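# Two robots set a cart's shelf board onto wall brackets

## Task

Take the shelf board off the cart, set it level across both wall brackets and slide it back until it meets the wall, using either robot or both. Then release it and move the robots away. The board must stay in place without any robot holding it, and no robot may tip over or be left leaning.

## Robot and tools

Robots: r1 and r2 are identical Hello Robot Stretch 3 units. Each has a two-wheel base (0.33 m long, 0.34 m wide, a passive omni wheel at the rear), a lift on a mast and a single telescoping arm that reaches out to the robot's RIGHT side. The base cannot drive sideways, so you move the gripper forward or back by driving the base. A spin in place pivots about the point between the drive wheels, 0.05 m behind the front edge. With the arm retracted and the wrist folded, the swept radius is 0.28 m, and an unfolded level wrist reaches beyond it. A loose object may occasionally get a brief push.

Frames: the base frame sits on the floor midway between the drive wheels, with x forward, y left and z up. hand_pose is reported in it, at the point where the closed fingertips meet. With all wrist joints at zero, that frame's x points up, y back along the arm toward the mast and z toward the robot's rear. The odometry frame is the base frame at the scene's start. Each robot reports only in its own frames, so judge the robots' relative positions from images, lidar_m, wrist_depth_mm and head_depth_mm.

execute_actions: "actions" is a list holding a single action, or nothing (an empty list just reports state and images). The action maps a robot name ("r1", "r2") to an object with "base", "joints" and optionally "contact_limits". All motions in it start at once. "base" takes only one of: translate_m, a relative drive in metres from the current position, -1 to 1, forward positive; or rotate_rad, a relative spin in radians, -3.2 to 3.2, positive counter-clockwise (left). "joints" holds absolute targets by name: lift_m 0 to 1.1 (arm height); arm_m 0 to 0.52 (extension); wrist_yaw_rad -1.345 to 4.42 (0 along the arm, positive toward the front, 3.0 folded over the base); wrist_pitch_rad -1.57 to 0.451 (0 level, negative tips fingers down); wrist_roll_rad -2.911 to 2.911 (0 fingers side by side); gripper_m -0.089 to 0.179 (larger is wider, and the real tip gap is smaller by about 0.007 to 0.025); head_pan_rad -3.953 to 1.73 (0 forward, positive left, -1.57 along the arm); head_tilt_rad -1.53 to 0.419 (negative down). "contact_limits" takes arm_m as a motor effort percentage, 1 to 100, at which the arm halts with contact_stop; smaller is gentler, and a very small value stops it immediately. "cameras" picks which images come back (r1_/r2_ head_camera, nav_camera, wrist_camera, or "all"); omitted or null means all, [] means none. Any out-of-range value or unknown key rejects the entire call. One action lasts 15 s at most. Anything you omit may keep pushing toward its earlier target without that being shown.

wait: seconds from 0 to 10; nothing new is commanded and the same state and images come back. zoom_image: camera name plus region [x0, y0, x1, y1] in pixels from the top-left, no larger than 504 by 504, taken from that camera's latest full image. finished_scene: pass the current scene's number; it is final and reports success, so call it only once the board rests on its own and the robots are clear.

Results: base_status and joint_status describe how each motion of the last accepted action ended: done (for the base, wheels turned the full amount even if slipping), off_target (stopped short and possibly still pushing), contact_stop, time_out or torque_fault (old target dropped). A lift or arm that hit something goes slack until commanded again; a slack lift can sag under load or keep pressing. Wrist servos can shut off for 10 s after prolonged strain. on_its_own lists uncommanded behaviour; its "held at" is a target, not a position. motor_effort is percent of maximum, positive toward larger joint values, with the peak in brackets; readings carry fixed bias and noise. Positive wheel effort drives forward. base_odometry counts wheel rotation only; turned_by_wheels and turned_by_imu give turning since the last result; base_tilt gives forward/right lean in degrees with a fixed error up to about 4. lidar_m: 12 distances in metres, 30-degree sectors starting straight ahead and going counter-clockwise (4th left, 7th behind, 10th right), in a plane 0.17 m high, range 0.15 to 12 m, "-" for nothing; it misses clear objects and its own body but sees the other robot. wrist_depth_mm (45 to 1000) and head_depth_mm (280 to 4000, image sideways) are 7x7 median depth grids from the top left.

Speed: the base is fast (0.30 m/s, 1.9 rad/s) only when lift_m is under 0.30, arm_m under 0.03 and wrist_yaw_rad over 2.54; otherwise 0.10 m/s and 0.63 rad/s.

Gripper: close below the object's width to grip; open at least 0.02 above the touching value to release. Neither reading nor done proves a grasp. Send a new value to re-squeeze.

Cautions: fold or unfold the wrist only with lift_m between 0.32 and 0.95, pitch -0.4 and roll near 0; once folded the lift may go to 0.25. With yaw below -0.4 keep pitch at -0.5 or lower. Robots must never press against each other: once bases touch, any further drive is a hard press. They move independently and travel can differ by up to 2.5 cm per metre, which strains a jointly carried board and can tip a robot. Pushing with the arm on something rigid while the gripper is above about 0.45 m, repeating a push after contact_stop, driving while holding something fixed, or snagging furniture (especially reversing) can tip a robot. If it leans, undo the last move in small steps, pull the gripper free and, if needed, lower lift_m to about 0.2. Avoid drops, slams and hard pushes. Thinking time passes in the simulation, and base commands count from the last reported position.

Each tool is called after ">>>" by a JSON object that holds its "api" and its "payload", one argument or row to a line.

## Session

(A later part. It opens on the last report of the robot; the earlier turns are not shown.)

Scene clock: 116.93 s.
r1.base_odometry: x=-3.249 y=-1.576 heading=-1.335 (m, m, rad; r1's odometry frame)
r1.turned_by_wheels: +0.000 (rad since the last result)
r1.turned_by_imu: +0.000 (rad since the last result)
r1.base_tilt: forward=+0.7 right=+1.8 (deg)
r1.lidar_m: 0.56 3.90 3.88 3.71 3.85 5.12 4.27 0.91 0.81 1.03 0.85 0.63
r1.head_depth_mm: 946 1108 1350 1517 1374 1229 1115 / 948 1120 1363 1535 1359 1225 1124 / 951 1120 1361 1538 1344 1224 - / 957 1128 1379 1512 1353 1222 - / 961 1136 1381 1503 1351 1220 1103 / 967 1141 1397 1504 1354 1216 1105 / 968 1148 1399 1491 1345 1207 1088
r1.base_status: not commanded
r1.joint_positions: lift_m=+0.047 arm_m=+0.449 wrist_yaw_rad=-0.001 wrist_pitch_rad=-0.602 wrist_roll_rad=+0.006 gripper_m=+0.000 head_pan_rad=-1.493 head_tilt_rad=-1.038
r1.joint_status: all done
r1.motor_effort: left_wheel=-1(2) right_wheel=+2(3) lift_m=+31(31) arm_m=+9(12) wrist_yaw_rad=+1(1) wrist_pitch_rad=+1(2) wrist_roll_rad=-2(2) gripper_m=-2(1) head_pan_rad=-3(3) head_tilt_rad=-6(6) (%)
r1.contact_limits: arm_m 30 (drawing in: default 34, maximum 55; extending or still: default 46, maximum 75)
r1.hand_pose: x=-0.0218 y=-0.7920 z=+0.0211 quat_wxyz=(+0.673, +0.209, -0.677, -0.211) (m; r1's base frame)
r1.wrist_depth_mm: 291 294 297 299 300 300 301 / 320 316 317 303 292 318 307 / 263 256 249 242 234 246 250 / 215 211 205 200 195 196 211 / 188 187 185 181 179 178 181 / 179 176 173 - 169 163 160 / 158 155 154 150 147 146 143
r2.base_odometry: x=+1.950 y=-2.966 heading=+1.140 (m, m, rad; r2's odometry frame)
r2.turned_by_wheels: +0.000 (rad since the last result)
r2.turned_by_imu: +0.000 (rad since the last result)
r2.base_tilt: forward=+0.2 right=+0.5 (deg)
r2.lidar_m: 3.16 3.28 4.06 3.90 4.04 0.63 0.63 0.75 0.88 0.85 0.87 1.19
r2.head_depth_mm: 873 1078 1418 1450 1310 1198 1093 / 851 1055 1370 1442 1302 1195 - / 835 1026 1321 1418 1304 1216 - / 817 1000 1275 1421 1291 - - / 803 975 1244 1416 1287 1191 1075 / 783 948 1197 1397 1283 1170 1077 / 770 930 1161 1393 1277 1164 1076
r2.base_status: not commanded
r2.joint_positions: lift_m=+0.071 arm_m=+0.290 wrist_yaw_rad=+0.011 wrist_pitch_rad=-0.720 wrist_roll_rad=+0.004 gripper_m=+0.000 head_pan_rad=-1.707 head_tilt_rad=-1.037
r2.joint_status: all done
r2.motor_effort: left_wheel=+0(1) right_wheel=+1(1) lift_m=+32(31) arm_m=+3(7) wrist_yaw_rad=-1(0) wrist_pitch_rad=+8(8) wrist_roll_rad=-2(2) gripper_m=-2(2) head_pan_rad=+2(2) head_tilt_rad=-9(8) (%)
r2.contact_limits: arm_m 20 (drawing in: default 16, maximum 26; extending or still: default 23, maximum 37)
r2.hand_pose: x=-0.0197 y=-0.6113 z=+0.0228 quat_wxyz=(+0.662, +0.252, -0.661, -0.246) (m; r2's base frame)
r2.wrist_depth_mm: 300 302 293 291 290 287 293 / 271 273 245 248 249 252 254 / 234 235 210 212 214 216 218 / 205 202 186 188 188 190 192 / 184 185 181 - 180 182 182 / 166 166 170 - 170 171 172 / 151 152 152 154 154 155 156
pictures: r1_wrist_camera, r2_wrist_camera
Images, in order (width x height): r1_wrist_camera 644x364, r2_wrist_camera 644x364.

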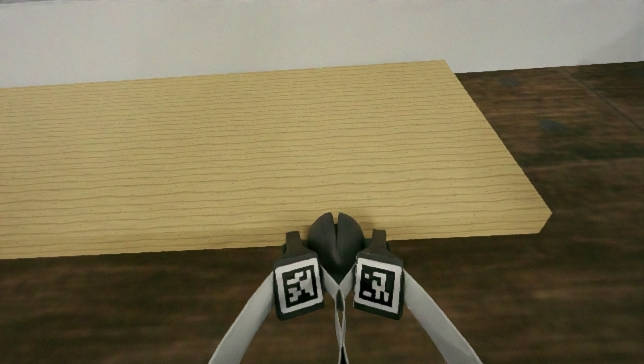

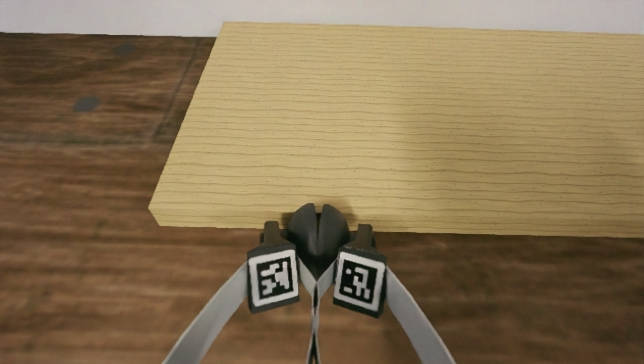

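>>> {"api": "execute_actions", "payload": {
  "actions": [
    {"r1": {"joints": {"arm_m": 0.46}, "contact_limits": {"arm_m": 30}}, "r2": {"joints": {"arm_m": 0.30}, "contact_limits": {"arm_m": 20}}}
  ],
  "cameras": ["r1_wrist_camera", "r2_wrist_camera"]
}}

Scene clock: 117.87 s.
r1.base_odometry: x=-3.249 y=-1.576 heading=-1.335 (m, m, rad; r1's odometry frame)
r1.turned_by_wheels: +0.000 (rad since the last result)
r1.turned_by_imu: +0.000 (rad since the last result)
r1.base_tilt: forward=+0.7 right=+1.7 (deg)
r1.lidar_m: 0.55 3.93 3.88 3.72 3.84 5.11 4.27 0.92 0.81 1.03 0.85 0.63
r1.head_depth_mm: 942 1109 1346 1516 1372 1230 1114 / 950 1121 1356 1528 1368 1227 1132 / 950 1117 1366 1536 1340 1222 - / 959 1129 1377 1508 1360 1218 - / 968 1134 1385 1507 1355 1215 1107 / 968 1144 1394 1499 1360 1217 1106 / 975 1147 1403 1498 1346 1210 1091
r1.base_status: not commanded
r1.joint_positions: lift_m=+0.047 arm_m=+0.458 wrist_yaw_rad=-0.001 wrist_pitch_rad=-0.615 wrist_roll_rad=+0.005 gripper_m=+0.000 head_pan_rad=-1.493 head_tilt_rad=-1.038
r1.joint_status: all done
r1.on_its_own: arm_m is at rest, and its effort (+25) is outside its rest range (-14 to +14)
r1.motor_effort: left_wheel=-2(2) right_wheel=+5(5) lift_m=+25(31) arm_m=+25(25) wrist_yaw_rad=+1(1) wrist_pitch_rad=+6(7) wrist_roll_rad=-1(2) gripper_m=-2(2) head_pan_rad=-3(4) head_tilt_rad=-7(7) (%)
r1.contact_limits: arm_m 30 (drawing in: default 34, maximum 55; extending or still: default 46, maximum 75)
r1.hand_pose: x=-0.0217 y=-0.7989 z=+0.0187 quat_wxyz=(+0.672, +0.213, -0.675, -0.215) (m; r1's base frame)
r1.wrist_depth_mm: 287 288 289 291 291 292 297 / 312 308 309 295 285 311 302 / 260 253 245 238 230 242 248 / 213 208 204 199 194 191 208 / 186 185 184 180 178 177 181 / 178 175 172 - 168 163 159 / 157 155 153 149 147 145 143
r2.base_odometry: x=+1.950 y=-2.966 heading=+1.140 (m, m, rad; r2's odometry frame)
r2.turned_by_wheels: +0.000 (rad since the last result)
r2.turned_by_imu: +0.000 (rad since the last result)
r2.base_tilt: forward=+0.1 right=+0.5 (deg)
r2.lidar_m: 3.15 3.27 4.08 3.90 4.04 0.63 0.63 0.76 0.88 0.85 0.88 1.19
r2.head_depth_mm: 870 1084 1424 1432 1305 1191 1094 / 852 1054 1367 1440 1305 1196 - / 835 1022 1331 1418 1296 1214 - / 817 994 1279 1408 1292 - - / 801 976 1243 1422 1293 1194 1077 / 785 950 1200 1397 1279 1170 1072 / 768 927 1163 1389 1276 1171 1075
r2.base_status: not commanded
r2.joint_positions: lift_m=+0.071 arm_m=+0.299 wrist_yaw_rad=+0.011 wrist_pitch_rad=-0.735 wrist_roll_rad=+0.004 gripper_m=+0.000 head_pan_rad=-1.707 head_tilt_rad=-1.037
r2.joint_status: all done
r2.motor_effort: left_wheel=-1(1) right_wheel=+2(2) lift_m=+22(31) arm_m=+9(12) wrist_yaw_rad=-1(1) wrist_pitch_rad=+14(15) wrist_roll_rad=-1(2) gripper_m=-3(2) head_pan_rad=+2(2) head_tilt_rad=-9(9) (%)
r2.contact_limits: arm_m 20 (drawing in: default 16, maximum 26; extending or still: default 23, maximum 37)
r2.hand_pose: x=-0.0197 y=-0.6177 z=+0.0205 quat_wxyz=(+0.660, +0.257, -0.659, -0.251) (m; r2's base frame)
r2.wrist_depth_mm: 292 293 284 283 282 283 284 / 267 268 241 241 246 247 248 / 230 231 208 210 210 212 214 / 204 201 184 186 186 188 189 / 183 182 182 178 180 180 181 / 165 166 168 163 170 169 171 / 151 152 152 153 154 154 155
pictures: r1_wrist_camera, r2_wrist_camera
Images, in order (width x height): r1_wrist_camera 644x364, r2_wrist_camera 644x364.

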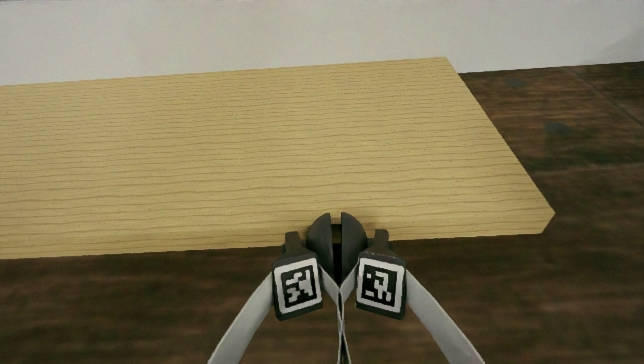

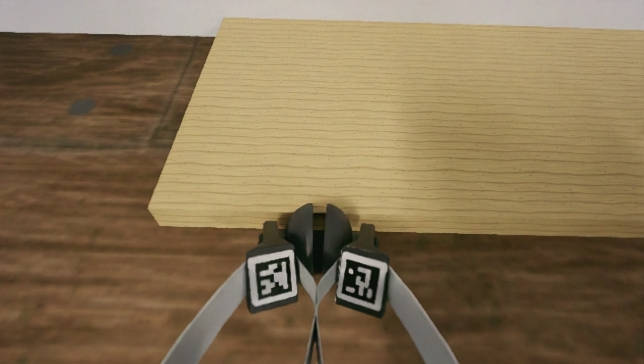

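>>> {"api": "execute_actions", "payload": {
  "actions": [
    {"r1": {"joints": {"lift_m": 0.062}}, "r2": {"joints": {"lift_m": 0.086}}}
  ],
  "cameras": ["r1_wrist_camera", "r2_wrist_camera"]
}}

Scene clock: 118.83 s.
r1.base_odometry: x=-3.249 y=-1.576 heading=-1.335 (m, m, rad; r1's odometry frame)
r1.turned_by_wheels: +0.000 (rad since the last result)
r1.turned_by_imu: +0.000 (rad since the last result)
r1.base_tilt: forward=+0.7 right=+1.7 (deg)
r1.lidar_m: 0.56 3.93 3.88 3.72 3.86 5.15 4.25 0.92 0.81 1.03 0.87 0.63
r1.head_depth_mm: 943 1111 1350 1519 1368 1230 1119 / 949 1116 1358 1524 1368 1225 1129 / 951 1124 1369 1538 1343 1224 - / 959 1126 1373 1510 1356 1220 - / 960 1139 1386 1496 1358 1217 1104 / 969 1139 1397 1503 1351 1218 1105 / 971 1148 1406 1499 1348 1214 1085
r1.base_status: not commanded
r1.joint_positions: lift_m=+0.062 arm_m=+0.460 wrist_yaw_rad=+0.000 wrist_pitch_rad=-0.616 wrist_roll_rad=+0.005 gripper_m=+0.000 head_pan_rad=-1.493 head_tilt_rad=-1.038
r1.joint_status: all done
r1.motor_effort: left_wheel=-1(2) right_wheel=+2(5) lift_m=+45(47) arm_m=+4(25) wrist_yaw_rad=+0(1) wrist_pitch_rad=+7(11) wrist_roll_rad=-2(1) gripper_m=-3(2) head_pan_rad=-3(3) head_tilt_rad=-7(6) (%)
r1.hand_pose: x=-0.0216 y=-0.7999 z=+0.0328 quat_wxyz=(+0.672, +0.214, -0.675, -0.215) (m; r1's base frame)
r1.wrist_depth_mm: 287 287 289 289 291 292 292 / 320 314 314 310 308 320 315 / 279 272 264 255 249 265 265 / 230 225 220 213 209 213 223 / 195 192 192 193 189 187 194 / 191 188 185 - 180 174 172 / 169 166 164 161 158 156 154
r2.base_odometry: x=+1.950 y=-2.966 heading=+1.140 (m, m, rad; r2's odometry frame)
r2.turned_by_wheels: +0.000 (rad since the last result)
r2.turned_by_imu: +0.000 (rad since the last result)
r2.base_tilt: forward=+0.1 right=+0.6 (deg)
r2.lidar_m: 3.15 3.26 4.06 3.89 4.06 0.62 0.63 0.76 0.88 0.85 0.87 1.19
r2.head_depth_mm: 873 1081 1426 1449 1306 1190 1090 / 851 1051 1377 1448 1303 1197 - / 835 1023 1330 1426 1300 1218 - / 817 997 1282 1438 1291 - - / 800 975 1235 1420 1282 1189 1081 / 783 950 1198 1402 1285 1174 1074 / 769 926 1164 1391 1276 1170 1077
r2.base_status: not commanded
r2.joint_positions: lift_m=+0.086 arm_m=+0.300 wrist_yaw_rad=+0.011 wrist_pitch_rad=-0.718 wrist_roll_rad=+0.004 gripper_m=+0.000 head_pan_rad=-1.707 head_tilt_rad=-1.037
r2.joint_status: all done
r2.motor_effort: left_wheel=+0(1) right_wheel=+1(3) lift_m=+37(40) arm_m=+3(11) wrist_yaw_rad=-1(1) wrist_pitch_rad=+7(16) wrist_roll_rad=-2(2) gripper_m=-2(3) head_pan_rad=+2(2) head_tilt_rad=-9(8) (%)
r2.hand_pose: x=-0.0197 y=-0.6218 z=+0.0379 quat_wxyz=(+0.662, +0.252, -0.662, -0.246) (m; r2's base frame)
r2.wrist_depth_mm: 297 298 295 294 293 290 288 / 295 297 279 273 273 279 280 / 255 257 233 234 237 239 239 / 224 225 205 208 208 210 210 / 201 197 191 - 189 190 192 / 181 182 185 - 186 185 187 / 164 166 167 168 169 169 169
pictures: r1_wrist_camera, r2_wrist_camera
Images, in order (width x height): r1_wrist_camera 644x364, r2_wrist_camera 644x364.

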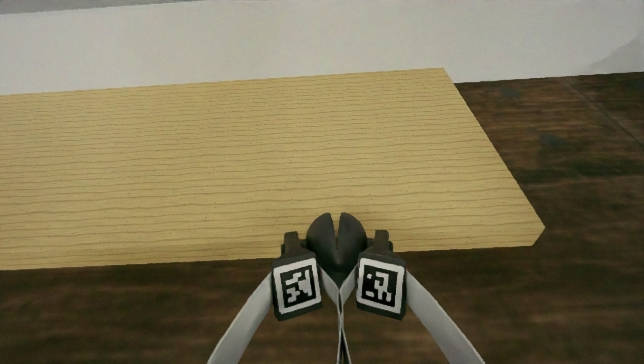

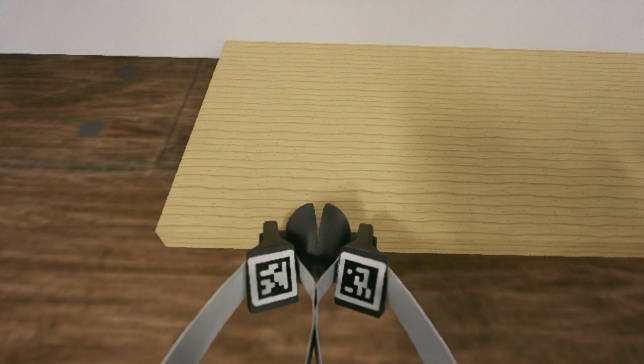

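>>> {"api": "zoom_image", "payload": {
  "camera": "r1_wrist_camera",
  "region": [250, 190, 430, 330]
}}

Region (250, 190, 430, 330) of r1_wrist_camera's 644x364 image, scaled by 2.800.

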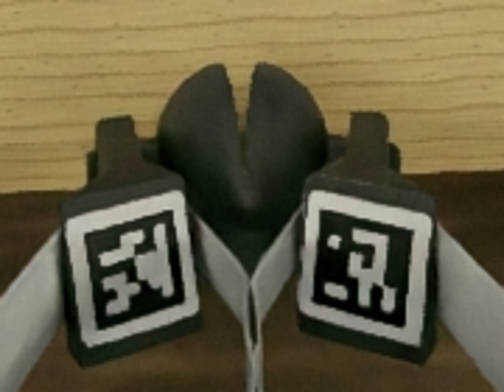

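>>> {"api": "execute_actions", "payload": {
  "actions": [
    {"r1": {"joints": {"lift_m": 0.10, "arm_m": 0.43, "wrist_pitch_rad": -0.7, "wrist_roll_rad": 1.555}}, "r2": {"joints": {"lift_m": 0.105, "arm_m": 0.255, "wrist_roll_rad": -1.57}}}
  ],
  "cameras": ["r1_wrist_camera", "r2_wrist_camera", "r1_head_camera"]
}}

Scene clock: 121.80 s.
r1.base_odometry: x=-3.249 y=-1.576 heading=-1.335 (m, m, rad; r1's odometry frame)
r1.turned_by_wheels: +0.000 (rad since the last result)
r1.turned_by_imu: +0.000 (rad since the last result)
r1.base_tilt: forward=+0.7 right=+1.7 (deg)
r1.lidar_m: 0.55 3.92 3.87 3.71 3.84 5.12 4.25 0.92 0.81 1.03 0.83 0.63
r1.head_depth_mm: 944 1110 1348 1523 1367 1229 1118 / 948 1118 1359 1528 1363 1230 1129 / 952 1120 1368 1535 1344 1227 - / 955 1129 1371 1506 1340 1222 - / 960 1137 1390 1510 1359 1215 1104 / 967 1142 1397 1500 1351 1214 1098 / 973 1151 1408 1493 1347 1218 1089
r1.base_status: not commanded
r1.joint_positions: lift_m=+0.100 arm_m=+0.430 wrist_yaw_rad=+0.000 wrist_pitch_rad=-0.710 wrist_roll_rad=+1.551 gripper_m=+0.000 head_pan_rad=-1.493 head_tilt_rad=-1.038
r1.joint_status: all done
r1.motor_effort: left_wheel=-1(1) right_wheel=+2(2) lift_m=+45(46) arm_m=-5(7) wrist_yaw_rad=+0(0) wrist_pitch_rad=+4(7) wrist_roll_rad=+2(3) gripper_m=-2(2) head_pan_rad=-3(3) head_tilt_rad=-6(7) (%)
r1.hand_pose: x=-0.0215 y=-0.7538 z=+0.0531 quat_wxyz=(+0.010, +0.003, -0.938, -0.348) (m; r1's base frame)
r1.wrist_depth_mm: 293 318 325 221 169 136 114 / 295 323 315 219 172 138 116 / 297 332 315 224 176 141 117 / 302 338 328 232 180 143 119 / 304 344 345 236 181 146 121 / 309 350 375 - 175 149 123 / 310 360 381 250 202 150 125
r2.base_odometry: x=+1.950 y=-2.966 heading=+1.140 (m, m, rad; r2's odometry frame)
r2.turned_by_wheels: +0.000 (rad since the last result)
r2.turned_by_imu: +0.001 (rad since the last result)
r2.base_tilt: forward=+0.1 right=+0.4 (deg)
r2.lidar_m: 3.15 3.26 4.05 3.89 4.05 0.63 0.63 0.75 0.88 0.86 0.88 1.19
r2.head_depth_mm: 872 1083 1428 1444 1303 1189 1095 / 852 1052 1370 1448 1300 1194 - / 836 1029 1323 1419 1296 1220 - / 819 998 1280 1417 1277 - - / 799 972 1238 1412 1276 1191 1080 / 788 951 1197 1402 1284 1166 1074 / 768 923 1162 1386 1283 1169 1073
r2.base_status: not commanded
r2.joint_positions: lift_m=+0.105 arm_m=+0.255 wrist_yaw_rad=+0.011 wrist_pitch_rad=-0.716 wrist_roll_rad=-1.567 gripper_m=+0.000 head_pan_rad=-1.707 head_tilt_rad=-1.037
r2.joint_status: all done
r2.motor_effort: left_wheel=+0(0) right_wheel=+1(1) lift_m=+37(33) arm_m=-2(2) wrist_yaw_rad=-1(1) wrist_pitch_rad=+6(7) wrist_roll_rad=-1(2) gripper_m=-2(2) head_pan_rad=+2(2) head_tilt_rad=-8(9) (%)
r2.hand_pose: x=-0.0194 y=-0.5777 z=+0.0573 quat_wxyz=(+0.936, +0.351, +0.000, +0.004) (m; r2's base frame)
r2.wrist_depth_mm: 122 138 169 218 307 318 284 / 124 141 173 219 308 324 289 / 126 144 178 223 298 330 293 / 129 146 182 229 313 340 300 / 131 150 185 - 333 345 301 / 133 153 179 - 380 355 309 / 136 156 205 250 346 361 313
pictures: r1_head_camera (sideways: a quarter turn clockwise sets it upright), r1_wrist_camera, r2_wrist_camera
Images, in order (width x height): r1_head_camera 896x504, r1_wrist_camera 644x364, r2_wrist_camera 644x364.

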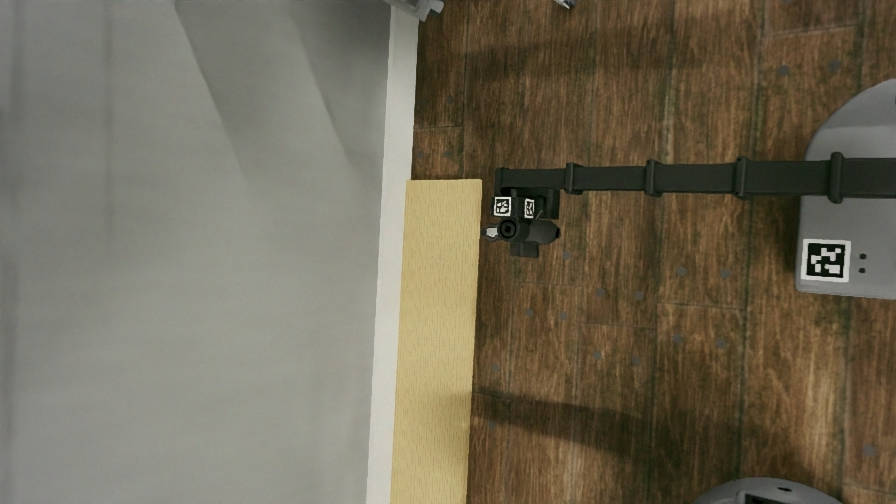

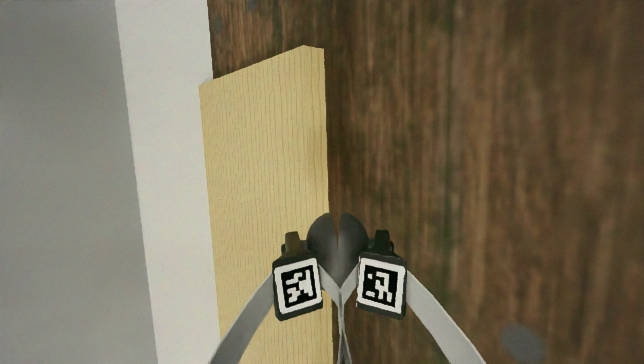

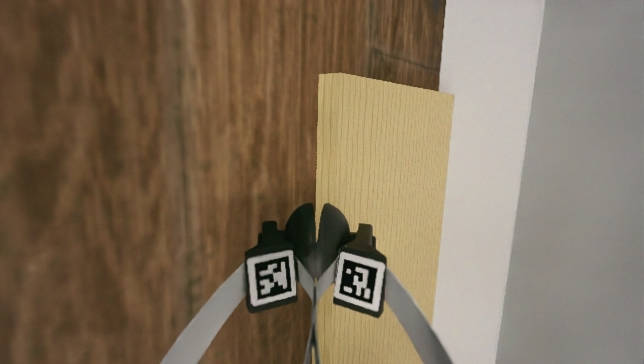

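>>> {"api": "execute_actions", "payload": {
  "actions": [
    {"r1": {"joints": {"lift_m": 0.076}}, "r2": {"joints": {"lift_m": 0.077}}}
  ],
  "cameras": ["r1_wrist_camera", "r2_wrist_camera"]
}}

>>> {"api": "execute_actions", "payload": {
  "actions": [
    {"r1": {"joints": {"lift_m": 0.068}}, "r2": {"joints": {"lift_m": 0.069}}}
  ],
  "cameras": []
}}

Scene clock: 122.97 s.
r1.base_odometry: x=-3.249 y=-1.576 heading=-1.335 (m, m, rad; r1's odometry frame)
r1.turned_by_wheels: +0.000 (rad since the last result)
r1.turned_by_imu: +0.000 (rad since the last result)
r1.base_tilt: forward=+0.6 right=+1.7 (deg)
r1.lidar_m: 0.56 3.93 3.86 3.71 3.87 5.12 4.27 0.92 0.81 1.03 0.83 0.63
r1.head_depth_mm: 944 1115 1347 1524 1366 1232 1114 / 948 1118 1360 1528 1361 1226 1132 / 954 1124 1362 1539 1343 1230 - / 955 1130 1382 1515 1337 1222 - / 962 1136 1383 1504 1351 1220 1104 / 967 1140 1394 1506 1354 1214 1107 / 972 1147 1405 1497 1342 1212 1090
r1.base_status: not commanded
r1.joint_positions: lift_m=+0.076 arm_m=+0.430 wrist_yaw_rad=+0.000 wrist_pitch_rad=-0.710 wrist_roll_rad=+1.551 gripper_m=+0.000 head_pan_rad=-1.493 head_tilt_rad=-1.038
r1.joint_status: all done
r1.motor_effort: left_wheel=-1(1) right_wheel=+2(2) lift_m=+33(41) arm_m=-5(4) wrist_yaw_rad=+0(0) wrist_pitch_rad=+4(4) wrist_roll_rad=+2(2) gripper_m=-3(2) head_pan_rad=-3(3) head_tilt_rad=-7(7) (%)
r1.hand_pose: x=-0.0215 y=-0.7538 z=+0.0294 quat_wxyz=(+0.010, +0.003, -0.938, -0.348) (m; r1's base frame)
r1.wrist_depth_mm: 292 320 274 188 143 115 96 / 296 324 251 194 146 117 98 / 298 328 259 200 149 120 99 / 301 334 271 206 153 121 101 / 305 339 286 215 154 124 102 / 308 344 318 - 148 126 104 / 311 352 343 227 170 128 106
r2.base_odometry: x=+1.950 y=-2.966 heading=+1.140 (m, m, rad; r2's odometry frame)
r2.turned_by_wheels: +0.000 (rad since the last result)
r2.turned_by_imu: +0.000 (rad since the last result)
r2.base_tilt: forward=+0.2 right=+0.5 (deg)
r2.lidar_m: 3.15 3.26 4.08 3.89 4.05 0.62 0.63 0.75 0.88 0.85 0.87 1.19
r2.head_depth_mm: 872 1082 1426 1454 1305 1191 1094 / 852 1046 1363 1445 1308 1197 - / 836 1024 1329 1421 1295 1218 - / 819 998 1279 1414 1280 - - / 800 972 1241 1410 1272 1186 1077 / 783 947 1201 1398 1284 1169 1075 / 768 925 1161 1397 1285 1169 1074
r2.base_status: not commanded
r2.joint_positions: lift_m=+0.077 arm_m=+0.255 wrist_yaw_rad=+0.011 wrist_pitch_rad=-0.715 wrist_roll_rad=-1.567 gripper_m=+0.000 head_pan_rad=-1.707 head_tilt_rad=-1.037
r2.joint_status: all done
r2.motor_effort: left_wheel=+0(0) right_wheel=+1(1) lift_m=+31(35) arm_m=-2(2) wrist_yaw_rad=+0(0) wrist_pitch_rad=+6(6) wrist_roll_rad=-1(1) gripper_m=-2(2) head_pan_rad=+2(3) head_tilt_rad=-8(8) (%)
r2.hand_pose: x=-0.0194 y=-0.5779 z=+0.0296 quat_wxyz=(+0.937, +0.350, +0.001, +0.004) (m; r2's base frame)
r2.wrist_depth_mm: 101 113 139 180 255 318 285 / 103 115 143 186 247 324 292 / 105 118 147 192 239 325 294 / 105 120 150 199 251 336 297 / 108 123 152 - 267 338 302 / 110 126 148 - 308 350 305 / 112 128 169 222 277 355 312
pictures: r1_wrist_camera, r2_wrist_camera
Images, in order (width x height): r1_wrist_camera 644x364, r2_wrist_camera 644x364.

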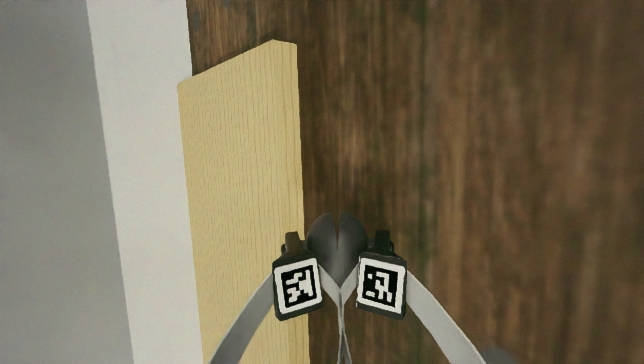

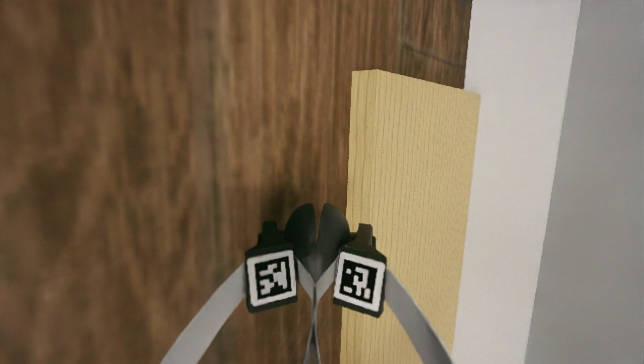

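Scene clock: 123.67 s.
r1.base_odometry: x=-3.249 y=-1.576 heading=-1.335 (m, m, rad; r1's odometry frame)
r1.turned_by_wheels: +0.000 (rad since the last result)
r1.turned_by_imu: +0.000 (rad since the last result)
r1.base_tilt: forward=+0.8 right=+1.7 (deg)
r1.lidar_m: 0.56 3.93 3.87 3.71 3.85 5.14 4.25 0.92 0.81 1.03 0.83 0.63
r1.head_depth_mm: 942 1110 1348 1521 1365 1231 1117 / 949 1122 1356 1529 1369 1227 1128 / 952 1123 1369 1525 1339 1225 - / 959 1127 1374 1513 1338 1221 - / 960 1135 1384 1504 1354 1214 1108 / 965 1138 1395 1502 1353 1217 1108 / 970 1146 1411 1492 1355 1214 1088
r1.base_status: not commanded
r1.joint_positions: lift_m=+0.068 arm_m=+0.430 wrist_yaw_rad=+0.000 wrist_pitch_rad=-0.689 wrist_roll_rad=+1.551 gripper_m=+0.000 head_pan_rad=-1.493 head_tilt_rad=-1.038
r1.joint_status: all done
r1.motor_effort: left_wheel=-1(1) right_wheel=+2(2) lift_m=+27(33) arm_m=-4(5) wrist_yaw_rad=+0(0) wrist_pitch_rad=-4(5) wrist_roll_rad=+2(2) gripper_m=-4(4) head_pan_rad=-3(4) head_tilt_rad=-5(6) (%)
r1.hand_pose: x=-0.0215 y=-0.7576 z=+0.0255 quat_wxyz=(+0.010, +0.003, -0.941, -0.338) (m; r1's base frame)
r1.wrist_depth_mm: 292 316 277 185 139 111 93 / 293 323 251 190 142 113 94 / 296 325 260 196 145 115 96 / 301 329 273 202 149 118 97 / 304 333 286 208 151 120 98 / 307 345 329 - 146 122 100 / 309 349 344 224 165 124 102
r2.base_odometry: x=+1.950 y=-2.966 heading=+1.140 (m, m, rad; r2's odometry frame)
r2.turned_by_wheels: +0.000 (rad since the last result)
r2.turned_by_imu: +0.000 (rad since the last result)
r2.base_tilt: forward=+0.2 right=+0.3 (deg)
r2.lidar_m: 3.15 3.28 4.08 3.89 4.06 0.63 0.63 0.75 0.88 0.85 0.88 1.18
r2.head_depth_mm: 873 1080 1424 1458 1309 1194 1093 / 853 1053 1368 1445 1303 1194 - / 834 1018 1329 1421 1294 1230 - / 817 1004 1284 1415 1274 - - / 801 972 1238 1412 1269 1191 1080 / 784 949 1201 1399 1281 1175 1079 / 769 924 1163 1392 1279 1163 1074
r2.base_status: not commanded
r2.joint_positions: lift_m=+0.069 arm_m=+0.255 wrist_yaw_rad=+0.011 wrist_pitch_rad=-0.691 wrist_roll_rad=-1.567 gripper_m=+0.000 head_pan_rad=-1.707 head_tilt_rad=-1.037
r2.joint_status: all done
r2.motor_effort: left_wheel=+0(0) right_wheel=+1(1) lift_m=+26(30) arm_m=-1(2) wrist_yaw_rad=-1(0) wrist_pitch_rad=-4(6) wrist_roll_rad=-1(1) gripper_m=-3(4) head_pan_rad=+2(2) head_tilt_rad=-8(9) (%)
r2.hand_pose: x=-0.0194 y=-0.5823 z=+0.0262 quat_wxyz=(+0.941, +0.339, +0.000, +0.004) (m; r2's base frame)
r2.wrist_depth_mm: 97 110 135 177 257 316 283 / 99 112 139 183 249 321 286 / 101 114 142 189 237 324 291 / 103 117 146 196 252 333 297 / 105 119 148 - 273 338 304 / 106 121 144 - 322 343 306 / 108 124 166 214 273 352 312
pictures: none
No camera images: the call's "cameras" was empty. Leave "cameras" out to get every camera's image.

>>> {"api": "execute_actions", "payload": {
  "actions": [
    {"r1": {"joints": {"lift_m": 0.25, "arm_m": 0.0}}, "r2": {"joints": {"lift_m": 0.17, "arm_m": 0.30, "gripper_m": 0.06}}}
  ],
  "cameras": ["r2_wrist_camera"]
}}

>>> {"api": "execute_actions", "payload": {
  "actions": [
    {"r1": {"base": {"rotate_rad": 0.6}}, "r2": {"joints": {"wrist_pitch_rad": -1.0, "arm_m": 0.33}}}
  ],
  "cameras": ["r2_wrist_camera", "r1_nav_camera", "r2_head_camera"]
}}

Scene clock: 129.17 s.
r1.base_odometry: x=-3.249 y=-1.576 heading=-1.335 (m, m, rad; r1's odometry frame)
r1.turned_by_wheels: +0.000 (rad since the last result)
r1.turned_by_imu: +0.000 (rad since the last result)
r1.base_tilt: forward=+0.8 right=+1.8 (deg)
r1.lidar_m: 0.55 3.94 3.87 3.72 3.84 5.15 4.26 0.91 0.81 1.03 0.92 0.63
r1.head_depth_mm: 944 1114 1349 1523 1369 1226 1116 / 948 1119 1360 1527 1371 1227 1130 / 952 1125 1366 1507 1359 1236 - / 955 1132 1373 1513 1358 1238 - / 963 1136 1383 1506 1356 1221 1109 / 965 1139 1388 1505 1350 1218 1103 / 973 1150 1406 1491 1347 1215 1089
r1.base_status: not commanded
r1.joint_positions: lift_m=+0.250 arm_m=+0.000 wrist_yaw_rad=+0.000 wrist_pitch_rad=-0.710 wrist_roll_rad=+1.551 gripper_m=+0.000 head_pan_rad=-1.493 head_tilt_rad=-1.038
r1.joint_status: all done
r1.motor_effort: left_wheel=-1(1) right_wheel=+2(2) lift_m=+45(45) arm_m=-5(7) wrist_yaw_rad=+1(0) wrist_pitch_rad=+4(6) wrist_roll_rad=+2(2) gripper_m=-2(4) head_pan_rad=-3(3) head_tilt_rad=-6(7) (%)
r1.hand_pose: x=-0.0215 y=-0.3238 z=+0.2031 quat_wxyz=(+0.010, +0.003, -0.938, -0.348) (m; r1's base frame)
r1.wrist_depth_mm: 596 690 640 439 334 267 225 / 604 690 667 452 338 274 228 / 619 708 657 470 347 276 232 / 625 710 687 486 355 285 235 / 621 736 725 520 360 287 238 / 638 729 788 - 347 295 242 / 642 746 823 526 398 298 245
r2.base_odometry: x=+1.950 y=-2.966 heading=+1.140 (m, m, rad; r2's odometry frame)
r2.turned_by_wheels: +0.000 (rad since the last result)
r2.turned_by_imu: +0.001 (rad since the last result)
r2.base_tilt: forward=+0.2 right=+0.5 (deg)
r2.lidar_m: 3.16 3.26 4.07 3.89 4.03 0.62 0.63 1.22 0.88 0.85 0.88 1.19
r2.head_depth_mm: 871 1081 1422 1449 1310 1195 1095 / 854 1052 1370 1440 1303 1189 - / 833 1025 1321 1408 1302 1214 - / 818 994 1280 1440 1291 - - / 802 973 1240 1434 1292 1192 1075 / 782 945 1200 1404 1292 1171 1075 / 769 927 1163 1392 1281 1175 1070
r2.base_status: not commanded
r2.joint_positions: lift_m=+0.170 arm_m=+0.300 wrist_yaw_rad=+0.011 wrist_pitch_rad=-0.709 wrist_roll_rad=-1.568 gripper_m=+0.060 head_pan_rad=-1.707 head_tilt_rad=-1.037
r2.joint_status: all done
r2.motor_effort: left_wheel=+0(0) right_wheel=+1(1) lift_m=+37(41) arm_m=+2(3) wrist_yaw_rad=-1(1) wrist_pitch_rad=+4(4) wrist_roll_rad=-1(1) gripper_m=+0(81) head_pan_rad=+2(2) head_tilt_rad=-9(8) (%)
r2.hand_pose: x=-0.0194 y=-0.6235 z=+0.1235 quat_wxyz=(+0.938, +0.348, +0.001, +0.004) (m; r2's base frame)
r2.wrist_depth_mm: 171 195 241 310 331 292 252 / 174 199 234 310 341 296 257 / 177 206 237 308 344 302 259 / 180 209 242 318 352 308 264 / 184 212 248 327 354 313 267 / 188 211 278 339 - 315 271 / 191 231 263 355 377 314 276
pictures: r2_wrist_camera
Images, in order (width x height): r2_wrist_camera 644x364.

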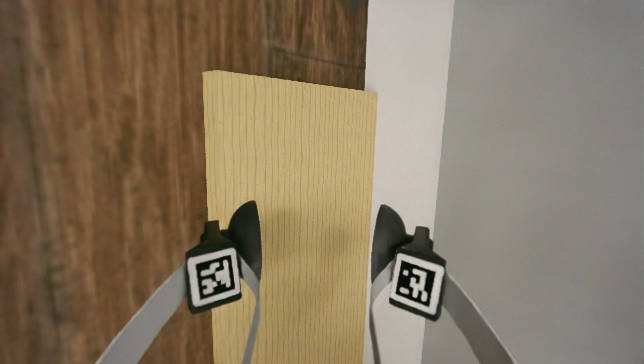

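Scene clock: 131.10 s.
r1.base_odometry: x=-3.249 y=-1.576 heading=-0.735 (m, m, rad; r1's odometry frame)
r1.turned_by_wheels: +0.600 (rad since the last result)
r1.turned_by_imu: +0.589 (rad since the last result)
r1.base_tilt: forward=+0.7 right=+1.6 (deg)
r1.lidar_m: 3.99 3.80 3.70 3.93 5.05 3.25 0.86 0.81 1.03 0.91 0.63 0.56
r1.head_depth_mm: 970 1108 1285 1473 1370 1226 1114 / 1039 1195 1399 1516 1361 1229 1127 / 1108 1293 1535 1509 1364 1237 - / 1197 1403 1628 1535 1357 1240 - / 1296 1545 1708 1469 1353 1222 1109 / 1417 1707 1742 1491 1184 1170 1105 / 1547 1891 1740 1520 940 1079 1103
r1.base_status: done
r1.joint_positions: lift_m=+0.250 arm_m=+0.000 wrist_yaw_rad=+0.000 wrist_pitch_rad=-0.710 wrist_roll_rad=+1.551 gripper_m=+0.000 head_pan_rad=-1.493 head_tilt_rad=-1.038
r1.joint_status: not commanded
r1.motor_effort: left_wheel=-1(5) right_wheel=+3(7) lift_m=+45(45) arm_m=-5(4) wrist_yaw_rad=+0(0) wrist_pitch_rad=+4(4) wrist_roll_rad=+2(2) gripper_m=-3(3) head_pan_rad=-3(3) head_tilt_rad=-6(6) (%)
r1.hand_pose: x=-0.0215 y=-0.3238 z=+0.2031 quat_wxyz=(+0.010, +0.003, -0.938, -0.348) (m; r1's base frame)
r1.wrist_depth_mm: 610 682 613 441 335 267 225 / 669 748 648 452 343 273 228 / 726 817 700 464 347 281 232 / 788 907 740 479 355 283 236 / 824 938 758 516 358 289 238 / 484 - 851 - 345 291 243 / - - 929 405 382 295 246
r2.base_odometry: x=+1.950 y=-2.966 heading=+1.140 (m, m, rad; r2's odometry frame)
r2.turned_by_wheels: +0.000 (rad since the last result)
r2.turned_by_imu: +0.000 (rad since the last result)
r2.base_tilt: forward=+0.2 right=+0.5 (deg)
r2.lidar_m: 3.15 3.27 4.05 3.89 4.03 0.63 0.63 1.22 0.88 0.85 0.88 1.19
r2.head_depth_mm: 870 1081 1428 1453 1312 1190 1095 / 850 1052 1374 1442 1310 1199 - / 834 1026 1322 1424 1298 1211 - / 817 997 1287 1436 1295 - - / 798 974 1243 1423 1282 1193 1079 / 783 950 1198 1398 1287 1170 1078 / 771 922 1164 1401 1274 1167 1075
r2.base_status: not commanded
r2.joint_positions: lift_m=+0.170 arm_m=+0.330 wrist_yaw_rad=+0.011 wrist_pitch_rad=-1.003 wrist_roll_rad=-1.568 gripper_m=+0.060 head_pan_rad=-1.707 head_tilt_rad=-1.037
r2.joint_status: all done
r2.motor_effort: left_wheel=+0(0) right_wheel=+1(1) lift_m=+37(37) arm_m=+2(3) wrist_yaw_rad=-1(0) wrist_pitch_rad=+1(4) wrist_roll_rad=-1(1) gripper_m=+1(0) head_pan_rad=+2(2) head_tilt_rad=-8(8) (%)
r2.hand_pose: x=-0.0201 y=-0.5922 z=+0.0797 quat_wxyz=(+0.877, +0.481, +0.001, +0.004) (m; r2's base frame)
r2.wrist_depth_mm: 155 171 195 226 271 304 258 / 159 176 201 226 271 312 264 / 162 179 206 230 264 309 269 / 166 183 211 238 274 316 275 / 170 188 209 243 302 327 278 / 173 188 236 253 - 331 280 / 177 202 229 262 317 326 282
pictures: r1_nav_camera (sideways: a quarter turn counterclockwise sets it upright), r2_head_camera (sideways: a quarter turn clockwise sets it upright), r2_wrist_camera
Images, in order (width x height): r1_nav_camera 672x504, r2_head_camera 896x504, r2_wrist_camera 644x364.

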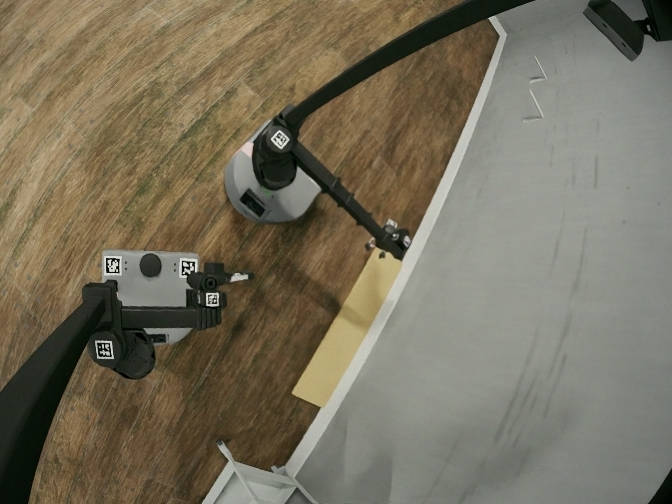

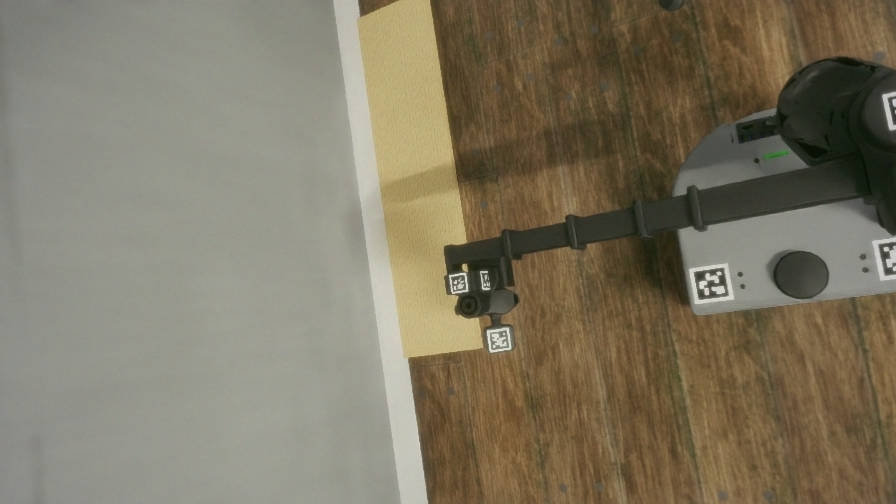

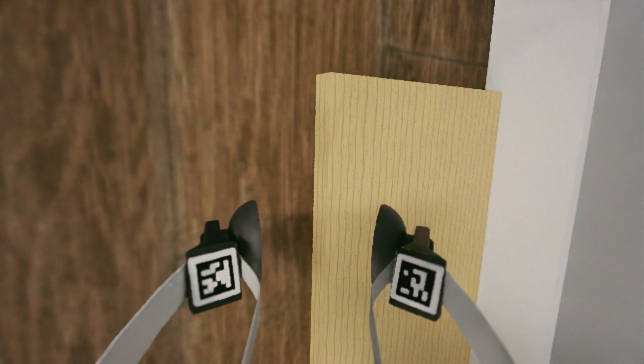

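>>> {"api": "execute_actions", "payload": {
  "actions": [
    {"r1": {"base": {"translate_m": -0.32}}, "r2": {"joints": {"lift_m": 0.138}}}
  ],
  "cameras": ["r2_wrist_camera", "r1_nav_camera"]
}}

>>> {"api": "execute_actions", "payload": {
  "actions": [
    {"r1": {"base": {"rotate_rad": -0.6}}, "r2": {"joints": {"lift_m": 0.13}}}
  ],
  "cameras": ["r2_wrist_camera"]
}}

Scene clock: 135.80 s.
r1.base_odometry: x=-3.487 y=-1.361 heading=-0.735 (m, m, rad; r1's odometry frame)
r1.turned_by_wheels: +0.000 (rad since the last result)
r1.turned_by_imu: +0.000 (rad since the last result)
r1.base_tilt: forward=+0.8 right=+1.7 (deg)
r1.lidar_m: 4.28 3.99 3.90 4.13 4.76 2.70 0.62 0.52 0.85 0.90 0.99 0.83
r1.head_depth_mm: 801 913 1059 1261 1367 1230 1118 / 858 983 1154 1402 1366 1222 1130 / 915 1062 1270 1468 1358 1231 - / 988 1163 1408 1509 1360 1243 - / 1070 1271 1579 1526 1355 1219 1108 / 1164 1414 1671 1523 1351 1218 1101 / 1281 1596 1738 1489 1346 1213 1104
r1.base_status: done
r1.joint_positions: lift_m=+0.250 arm_m=+0.000 wrist_yaw_rad=+0.000 wrist_pitch_rad=-0.710 wrist_roll_rad=+1.551 gripper_m=+0.000 head_pan_rad=-1.493 head_tilt_rad=-1.038
r1.joint_status: not commanded
r1.motor_effort: left_wheel=-1(4) right_wheel=+2(3) lift_m=+45(45) arm_m=-5(5) wrist_yaw_rad=+0(0) wrist_pitch_rad=+4(4) wrist_roll_rad=+2(2) gripper_m=-3(2) head_pan_rad=-3(3) head_tilt_rad=-7(7) (%)
r1.hand_pose: x=-0.0215 y=-0.3238 z=+0.2031 quat_wxyz=(+0.010, +0.003, -0.938, -0.348) (m; r1's base frame)
r1.wrist_depth_mm: 475 537 573 439 333 268 226 / 518 591 617 460 341 273 229 / 568 652 665 463 348 280 232 / 622 716 683 484 356 281 234 / 704 822 729 515 358 289 239 / 775 933 811 - 346 294 242 / 878 - 793 522 397 298 247
r2.base_odometry: x=+1.950 y=-2.966 heading=+1.140 (m, m, rad; r2's odometry frame)
r2.turned_by_wheels: +0.000 (rad since the last result)
r2.turned_by_imu: +0.001 (rad since the last result)
r2.base_tilt: forward=+0.1 right=+0.5 (deg)
r2.lidar_m: 3.16 3.25 4.06 3.89 4.03 5.50 0.87 1.22 0.88 0.85 0.87 1.19
r2.head_depth_mm: 875 1080 1421 1451 1306 1193 1097 / 850 1052 1366 1447 1309 1189 - / 834 1026 1324 1418 1292 1217 - / 819 997 1281 1439 1296 - - / 800 973 1235 1419 1288 1187 1075 / 782 947 1202 1410 1285 1173 1076 / 769 927 1169 1387 1282 1169 1073
r2.base_status: not commanded
r2.joint_positions: lift_m=+0.138 arm_m=+0.330 wrist_yaw_rad=+0.011 wrist_pitch_rad=-1.004 wrist_roll_rad=-1.568 gripper_m=+0.060 head_pan_rad=-1.707 head_tilt_rad=-1.037
r2.joint_status: all done
r2.motor_effort: left_wheel=+0(0) right_wheel=+1(1) lift_m=+32(34) arm_m=+3(3) wrist_yaw_rad=-1(1) wrist_pitch_rad=+2(1) wrist_roll_rad=-1(1) gripper_m=+0(0) head_pan_rad=+2(2) head_tilt_rad=-9(8) (%)
r2.hand_pose: x=-0.0201 y=-0.5921 z=+0.0478 quat_wxyz=(+0.876, +0.481, +0.001, +0.004) (m; r2's base frame)
r2.wrist_depth_mm: 133 144 165 191 227 284 255 / 136 147 170 193 222 284 257 / 137 151 174 199 220 278 262 / 140 155 179 205 229 295 264 / 143 158 178 213 250 300 263 / 146 161 201 219 - 311 270 / 150 172 193 225 261 313 276
pictures: r1_nav_camera (sideways: a quarter turn counterclockwise sets it upright), r2_wrist_camera
Images, in order (width x height): r1_nav_camera 672x504, r2_wrist_camera 644x364.

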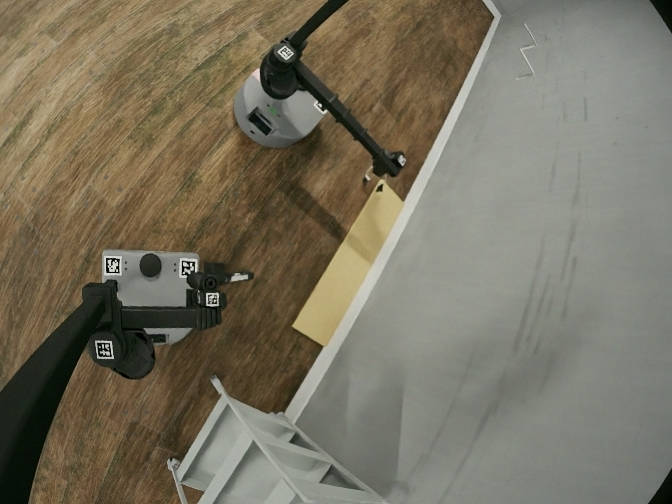

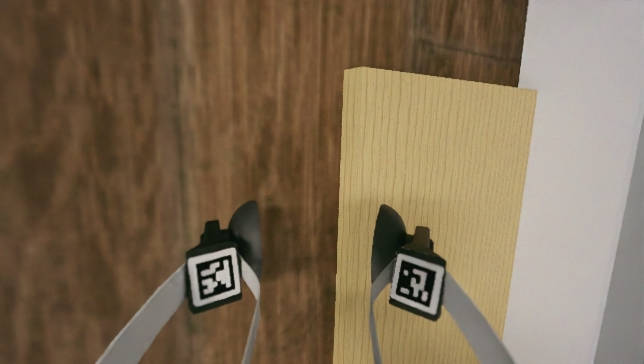

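Scene clock: 137.73 s.
r1.base_odometry: x=-3.487 y=-1.361 heading=-1.335 (m, m, rad; r1's odometry frame)
r1.turned_by_wheels: -0.600 (rad since the last result)
r1.turned_by_imu: -0.589 (rad since the last result)
r1.base_tilt: forward=+0.7 right=+1.8 (deg)
r1.lidar_m: 0.83 4.21 4.07 3.88 4.02 4.84 3.56 0.66 0.52 0.85 0.88 0.97
r1.head_depth_mm: 778 892 915 1033 1204 1234 1121 / 779 921 1086 1321 1270 1228 1133 / 784 924 1124 1422 1361 1237 - / 786 931 1134 1428 1355 1239 - / 790 932 1139 1435 1358 1221 1103 / 794 938 1146 1416 1350 1218 1107 / 800 943 1155 1437 1345 1210 1103
r1.base_status: done
r1.joint_positions: lift_m=+0.250 arm_m=+0.000 wrist_yaw_rad=+0.000 wrist_pitch_rad=-0.710 wrist_roll_rad=+1.551 gripper_m=+0.000 head_pan_rad=-1.493 head_tilt_rad=-1.038
r1.joint_status: not commanded
r1.motor_effort: left_wheel=+1(4) right_wheel=-3(6) lift_m=+45(45) arm_m=-4(5) wrist_yaw_rad=+0(0) wrist_pitch_rad=+4(4) wrist_roll_rad=+2(2) gripper_m=-3(2) head_pan_rad=-3(3) head_tilt_rad=-6(7) (%)
r1.hand_pose: x=-0.0215 y=-0.3238 z=+0.2031 quat_wxyz=(+0.010, +0.003, -0.938, -0.348) (m; r1's base frame)
r1.wrist_depth_mm: 471 506 573 439 333 270 225 / 483 552 609 448 339 273 228 / 486 553 617 464 348 280 233 / 494 566 639 479 357 283 235 / 495 569 652 510 359 288 239 / 505 575 663 - 344 296 243 / 512 591 666 532 397 298 247
r2.base_odometry: x=+1.950 y=-2.966 heading=+1.140 (m, m, rad; r2's odometry frame)
r2.turned_by_wheels: +0.000 (rad since the last result)
r2.turned_by_imu: +0.000 (rad since the last result)
r2.base_tilt: forward=+0.1 right=+0.5 (deg)
r2.lidar_m: 3.15 3.27 4.09 3.89 4.05 5.51 0.87 1.21 0.88 0.85 0.87 1.19
r2.head_depth_mm: 873 1082 1422 1453 1309 1194 1093 / 851 1052 1376 1445 1298 1193 - / 835 1027 1323 1415 1299 1215 - / 818 1001 1282 1435 1291 - - / 800 974 1234 1412 1284 1189 1076 / 786 948 1203 1397 1282 1168 1079 / 768 925 1168 1394 1277 1167 1072
r2.base_status: not commanded
r2.joint_positions: lift_m=+0.130 arm_m=+0.330 wrist_yaw_rad=+0.011 wrist_pitch_rad=-1.006 wrist_roll_rad=-1.568 gripper_m=+0.060 head_pan_rad=-1.707 head_tilt_rad=-1.037
r2.joint_status: all done
r2.motor_effort: left_wheel=+0(0) right_wheel=+1(1) lift_m=+28(28) arm_m=+2(2) wrist_yaw_rad=+0(1) wrist_pitch_rad=+2(3) wrist_roll_rad=-1(1) gripper_m=+0(0) head_pan_rad=+2(3) head_tilt_rad=-9(8) (%)
r2.hand_pose: x=-0.0201 y=-0.5915 z=+0.0396 quat_wxyz=(+0.876, +0.483, +0.001, +0.004) (m; r2's base frame)
r2.wrist_depth_mm: 127 138 159 183 218 271 257 / 130 141 161 188 211 272 257 / 133 145 166 194 209 265 260 / 136 148 171 199 217 280 263 / 137 152 172 205 239 292 265 / 140 153 191 209 - 304 269 / 143 163 184 219 249 315 272
pictures: r2_wrist_camera
Images, in order (width x height): r2_wrist_camera 644x364.

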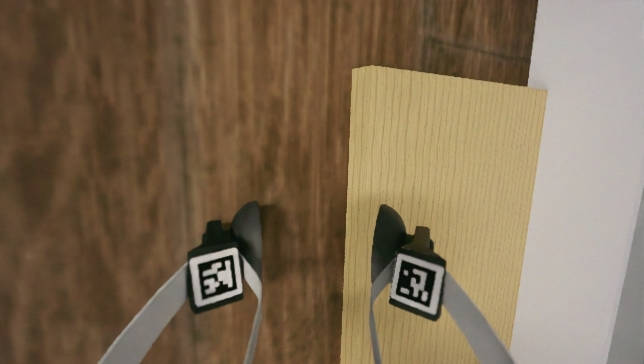

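>>> {"api": "execute_actions", "payload": {
  "actions": [
    {"r1": {"base": {"translate_m": 0.235}, "joints": {"arm_m": 0.15, "wrist_pitch_rad": -1.0, "gripper_m": 0.06}}, "r2": {"joints": {"lift_m": 0.131, "arm_m": 0.375}, "contact_limits": {"arm_m": 20}}}
  ],
  "cameras": ["r2_wrist_camera", "r1_wrist_camera", "r1_head_camera"]
}}

Scene clock: 144.77 s.
r1.base_odometry: x=-3.432 y=-1.590 heading=-1.335 (m, m, rad; r1's odometry frame)
r1.turned_by_wheels: +0.000 (rad since the last result)
r1.turned_by_imu: +0.001 (rad since the last result)
r1.base_tilt: forward=+0.8 right=+1.7 (deg)
r1.lidar_m: 0.60 0.61 4.04 3.90 4.04 5.11 3.53 0.66 0.67 0.85 0.88 0.80
r1.head_depth_mm: 775 910 1104 1407 1366 1231 1115 / 778 914 1111 1415 1370 1228 1133 / 780 919 1121 1429 1364 - - / 782 924 1129 1420 1364 1200 - / 788 931 1137 1432 1360 1218 1108 / 792 935 1144 1419 1353 1217 1101 / 796 939 1155 1418 1344 1208 1099
r1.base_status: done
r1.joint_positions: lift_m=+0.250 arm_m=+0.150 wrist_yaw_rad=+0.000 wrist_pitch_rad=-1.004 wrist_roll_rad=+1.551 gripper_m=+0.060 head_pan_rad=-1.493 head_tilt_rad=-1.038
r1.joint_status: all done
r1.motor_effort: left_wheel=+1(4) right_wheel=-2(3) lift_m=+45(45) arm_m=+5(6) wrist_yaw_rad=+0(0) wrist_pitch_rad=+2(4) wrist_roll_rad=+2(2) gripper_m=+1(80) head_pan_rad=-3(3) head_tilt_rad=-6(6) (%)
r1.hand_pose: x=-0.0215 y=-0.4117 z=+0.1593 quat_wxyz=(+0.009, +0.004, -0.876, -0.481) (m; r1's base frame)
r1.wrist_depth_mm: 404 457 391 323 274 241 212 / 409 467 401 331 282 244 216 / 410 467 398 341 286 248 220 / 412 476 407 350 294 255 223 / 415 483 434 359 304 260 228 / 416 496 - 365 326 262 232 / 419 487 443 377 315 277 237
r2.base_odometry: x=+1.950 y=-2.966 heading=+1.140 (m, m, rad; r2's odometry frame)
r2.turned_by_wheels: +0.000 (rad since the last result)
r2.turned_by_imu: +0.002 (rad since the last result)
r2.base_tilt: forward=+0.2 right=+0.5 (deg)
r2.lidar_m: 3.14 3.27 4.08 3.91 4.04 5.49 0.63 0.77 0.88 0.85 0.88 1.19
r2.head_depth_mm: 873 1081 1425 1444 1305 1190 1094 / 850 1050 1369 1446 1305 1192 - / 835 1026 1321 1423 1292 1216 - / 816 998 1281 1433 1293 - - / 800 973 1244 1423 1289 1188 1084 / 785 947 1196 1402 1283 1166 1080 / 769 926 1163 1392 1286 1169 1073
r2.base_status: not commanded
r2.joint_positions: lift_m=+0.131 arm_m=+0.375 wrist_yaw_rad=+0.011 wrist_pitch_rad=-1.007 wrist_roll_rad=-1.568 gripper_m=+0.060 head_pan_rad=-1.707 head_tilt_rad=-1.037
r2.joint_status: all done
r2.motor_effort: left_wheel=+0(0) right_wheel=+1(1) lift_m=+34(38) arm_m=+3(3) wrist_yaw_rad=+0(1) wrist_pitch_rad=+3(3) wrist_roll_rad=-1(1) gripper_m=+0(0) head_pan_rad=+2(3) head_tilt_rad=-8(8) (%)
r2.contact_limits: arm_m 20 (drawing in: default 16, maximum 26; extending or still: default 23, maximum 37)
r2.hand_pose: x=-0.0201 y=-0.6362 z=+0.0403 quat_wxyz=(+0.876, +0.483, +0.001, +0.004) (m; r2's base frame)
r2.wrist_depth_mm: 127 139 158 184 219 256 220 / 130 142 162 175 211 257 223 / 133 145 167 178 210 254 225 / 136 149 170 184 218 263 227 / 138 153 172 190 239 268 230 / 141 153 192 196 - 278 238 / 144 163 185 203 249 281 240
pictures: r1_head_camera (sideways: a quarter turn clockwise sets it upright), r1_wrist_camera, r2_wrist_camera
Images, in order (width x height): r1_head_camera 896x504, r1_wrist_camera 644x364, r2_wrist_camera 644x364.

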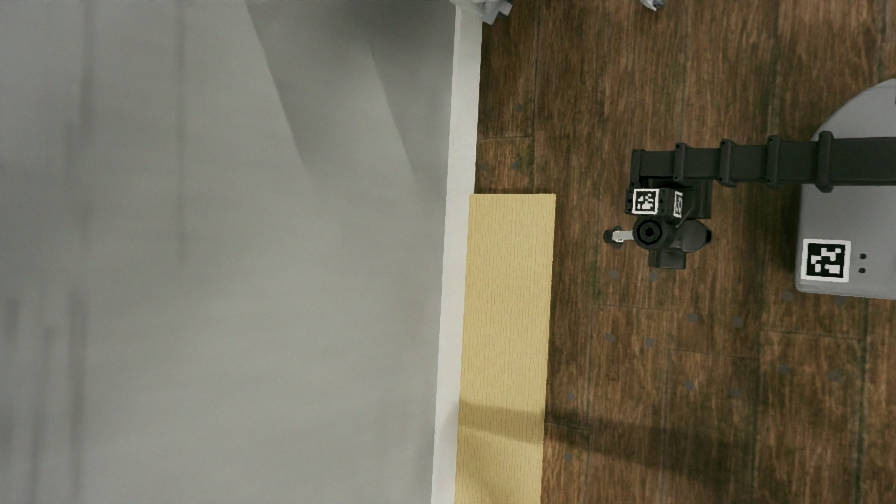

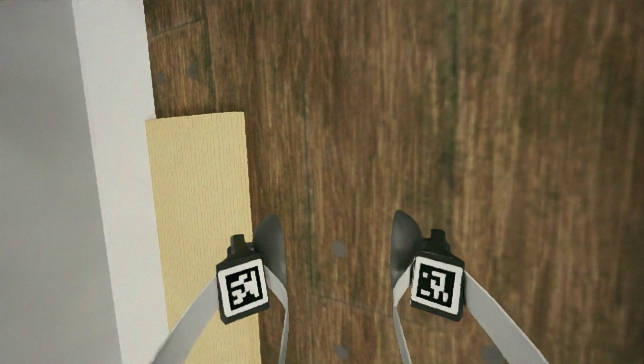

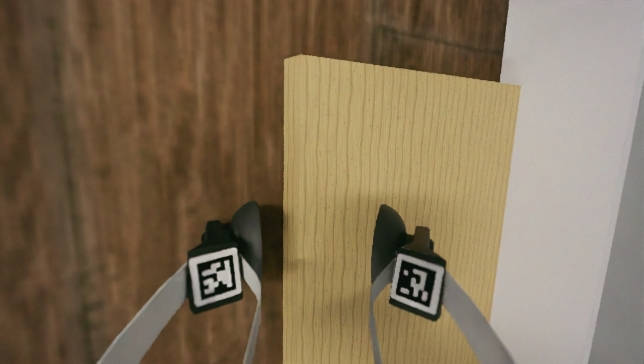

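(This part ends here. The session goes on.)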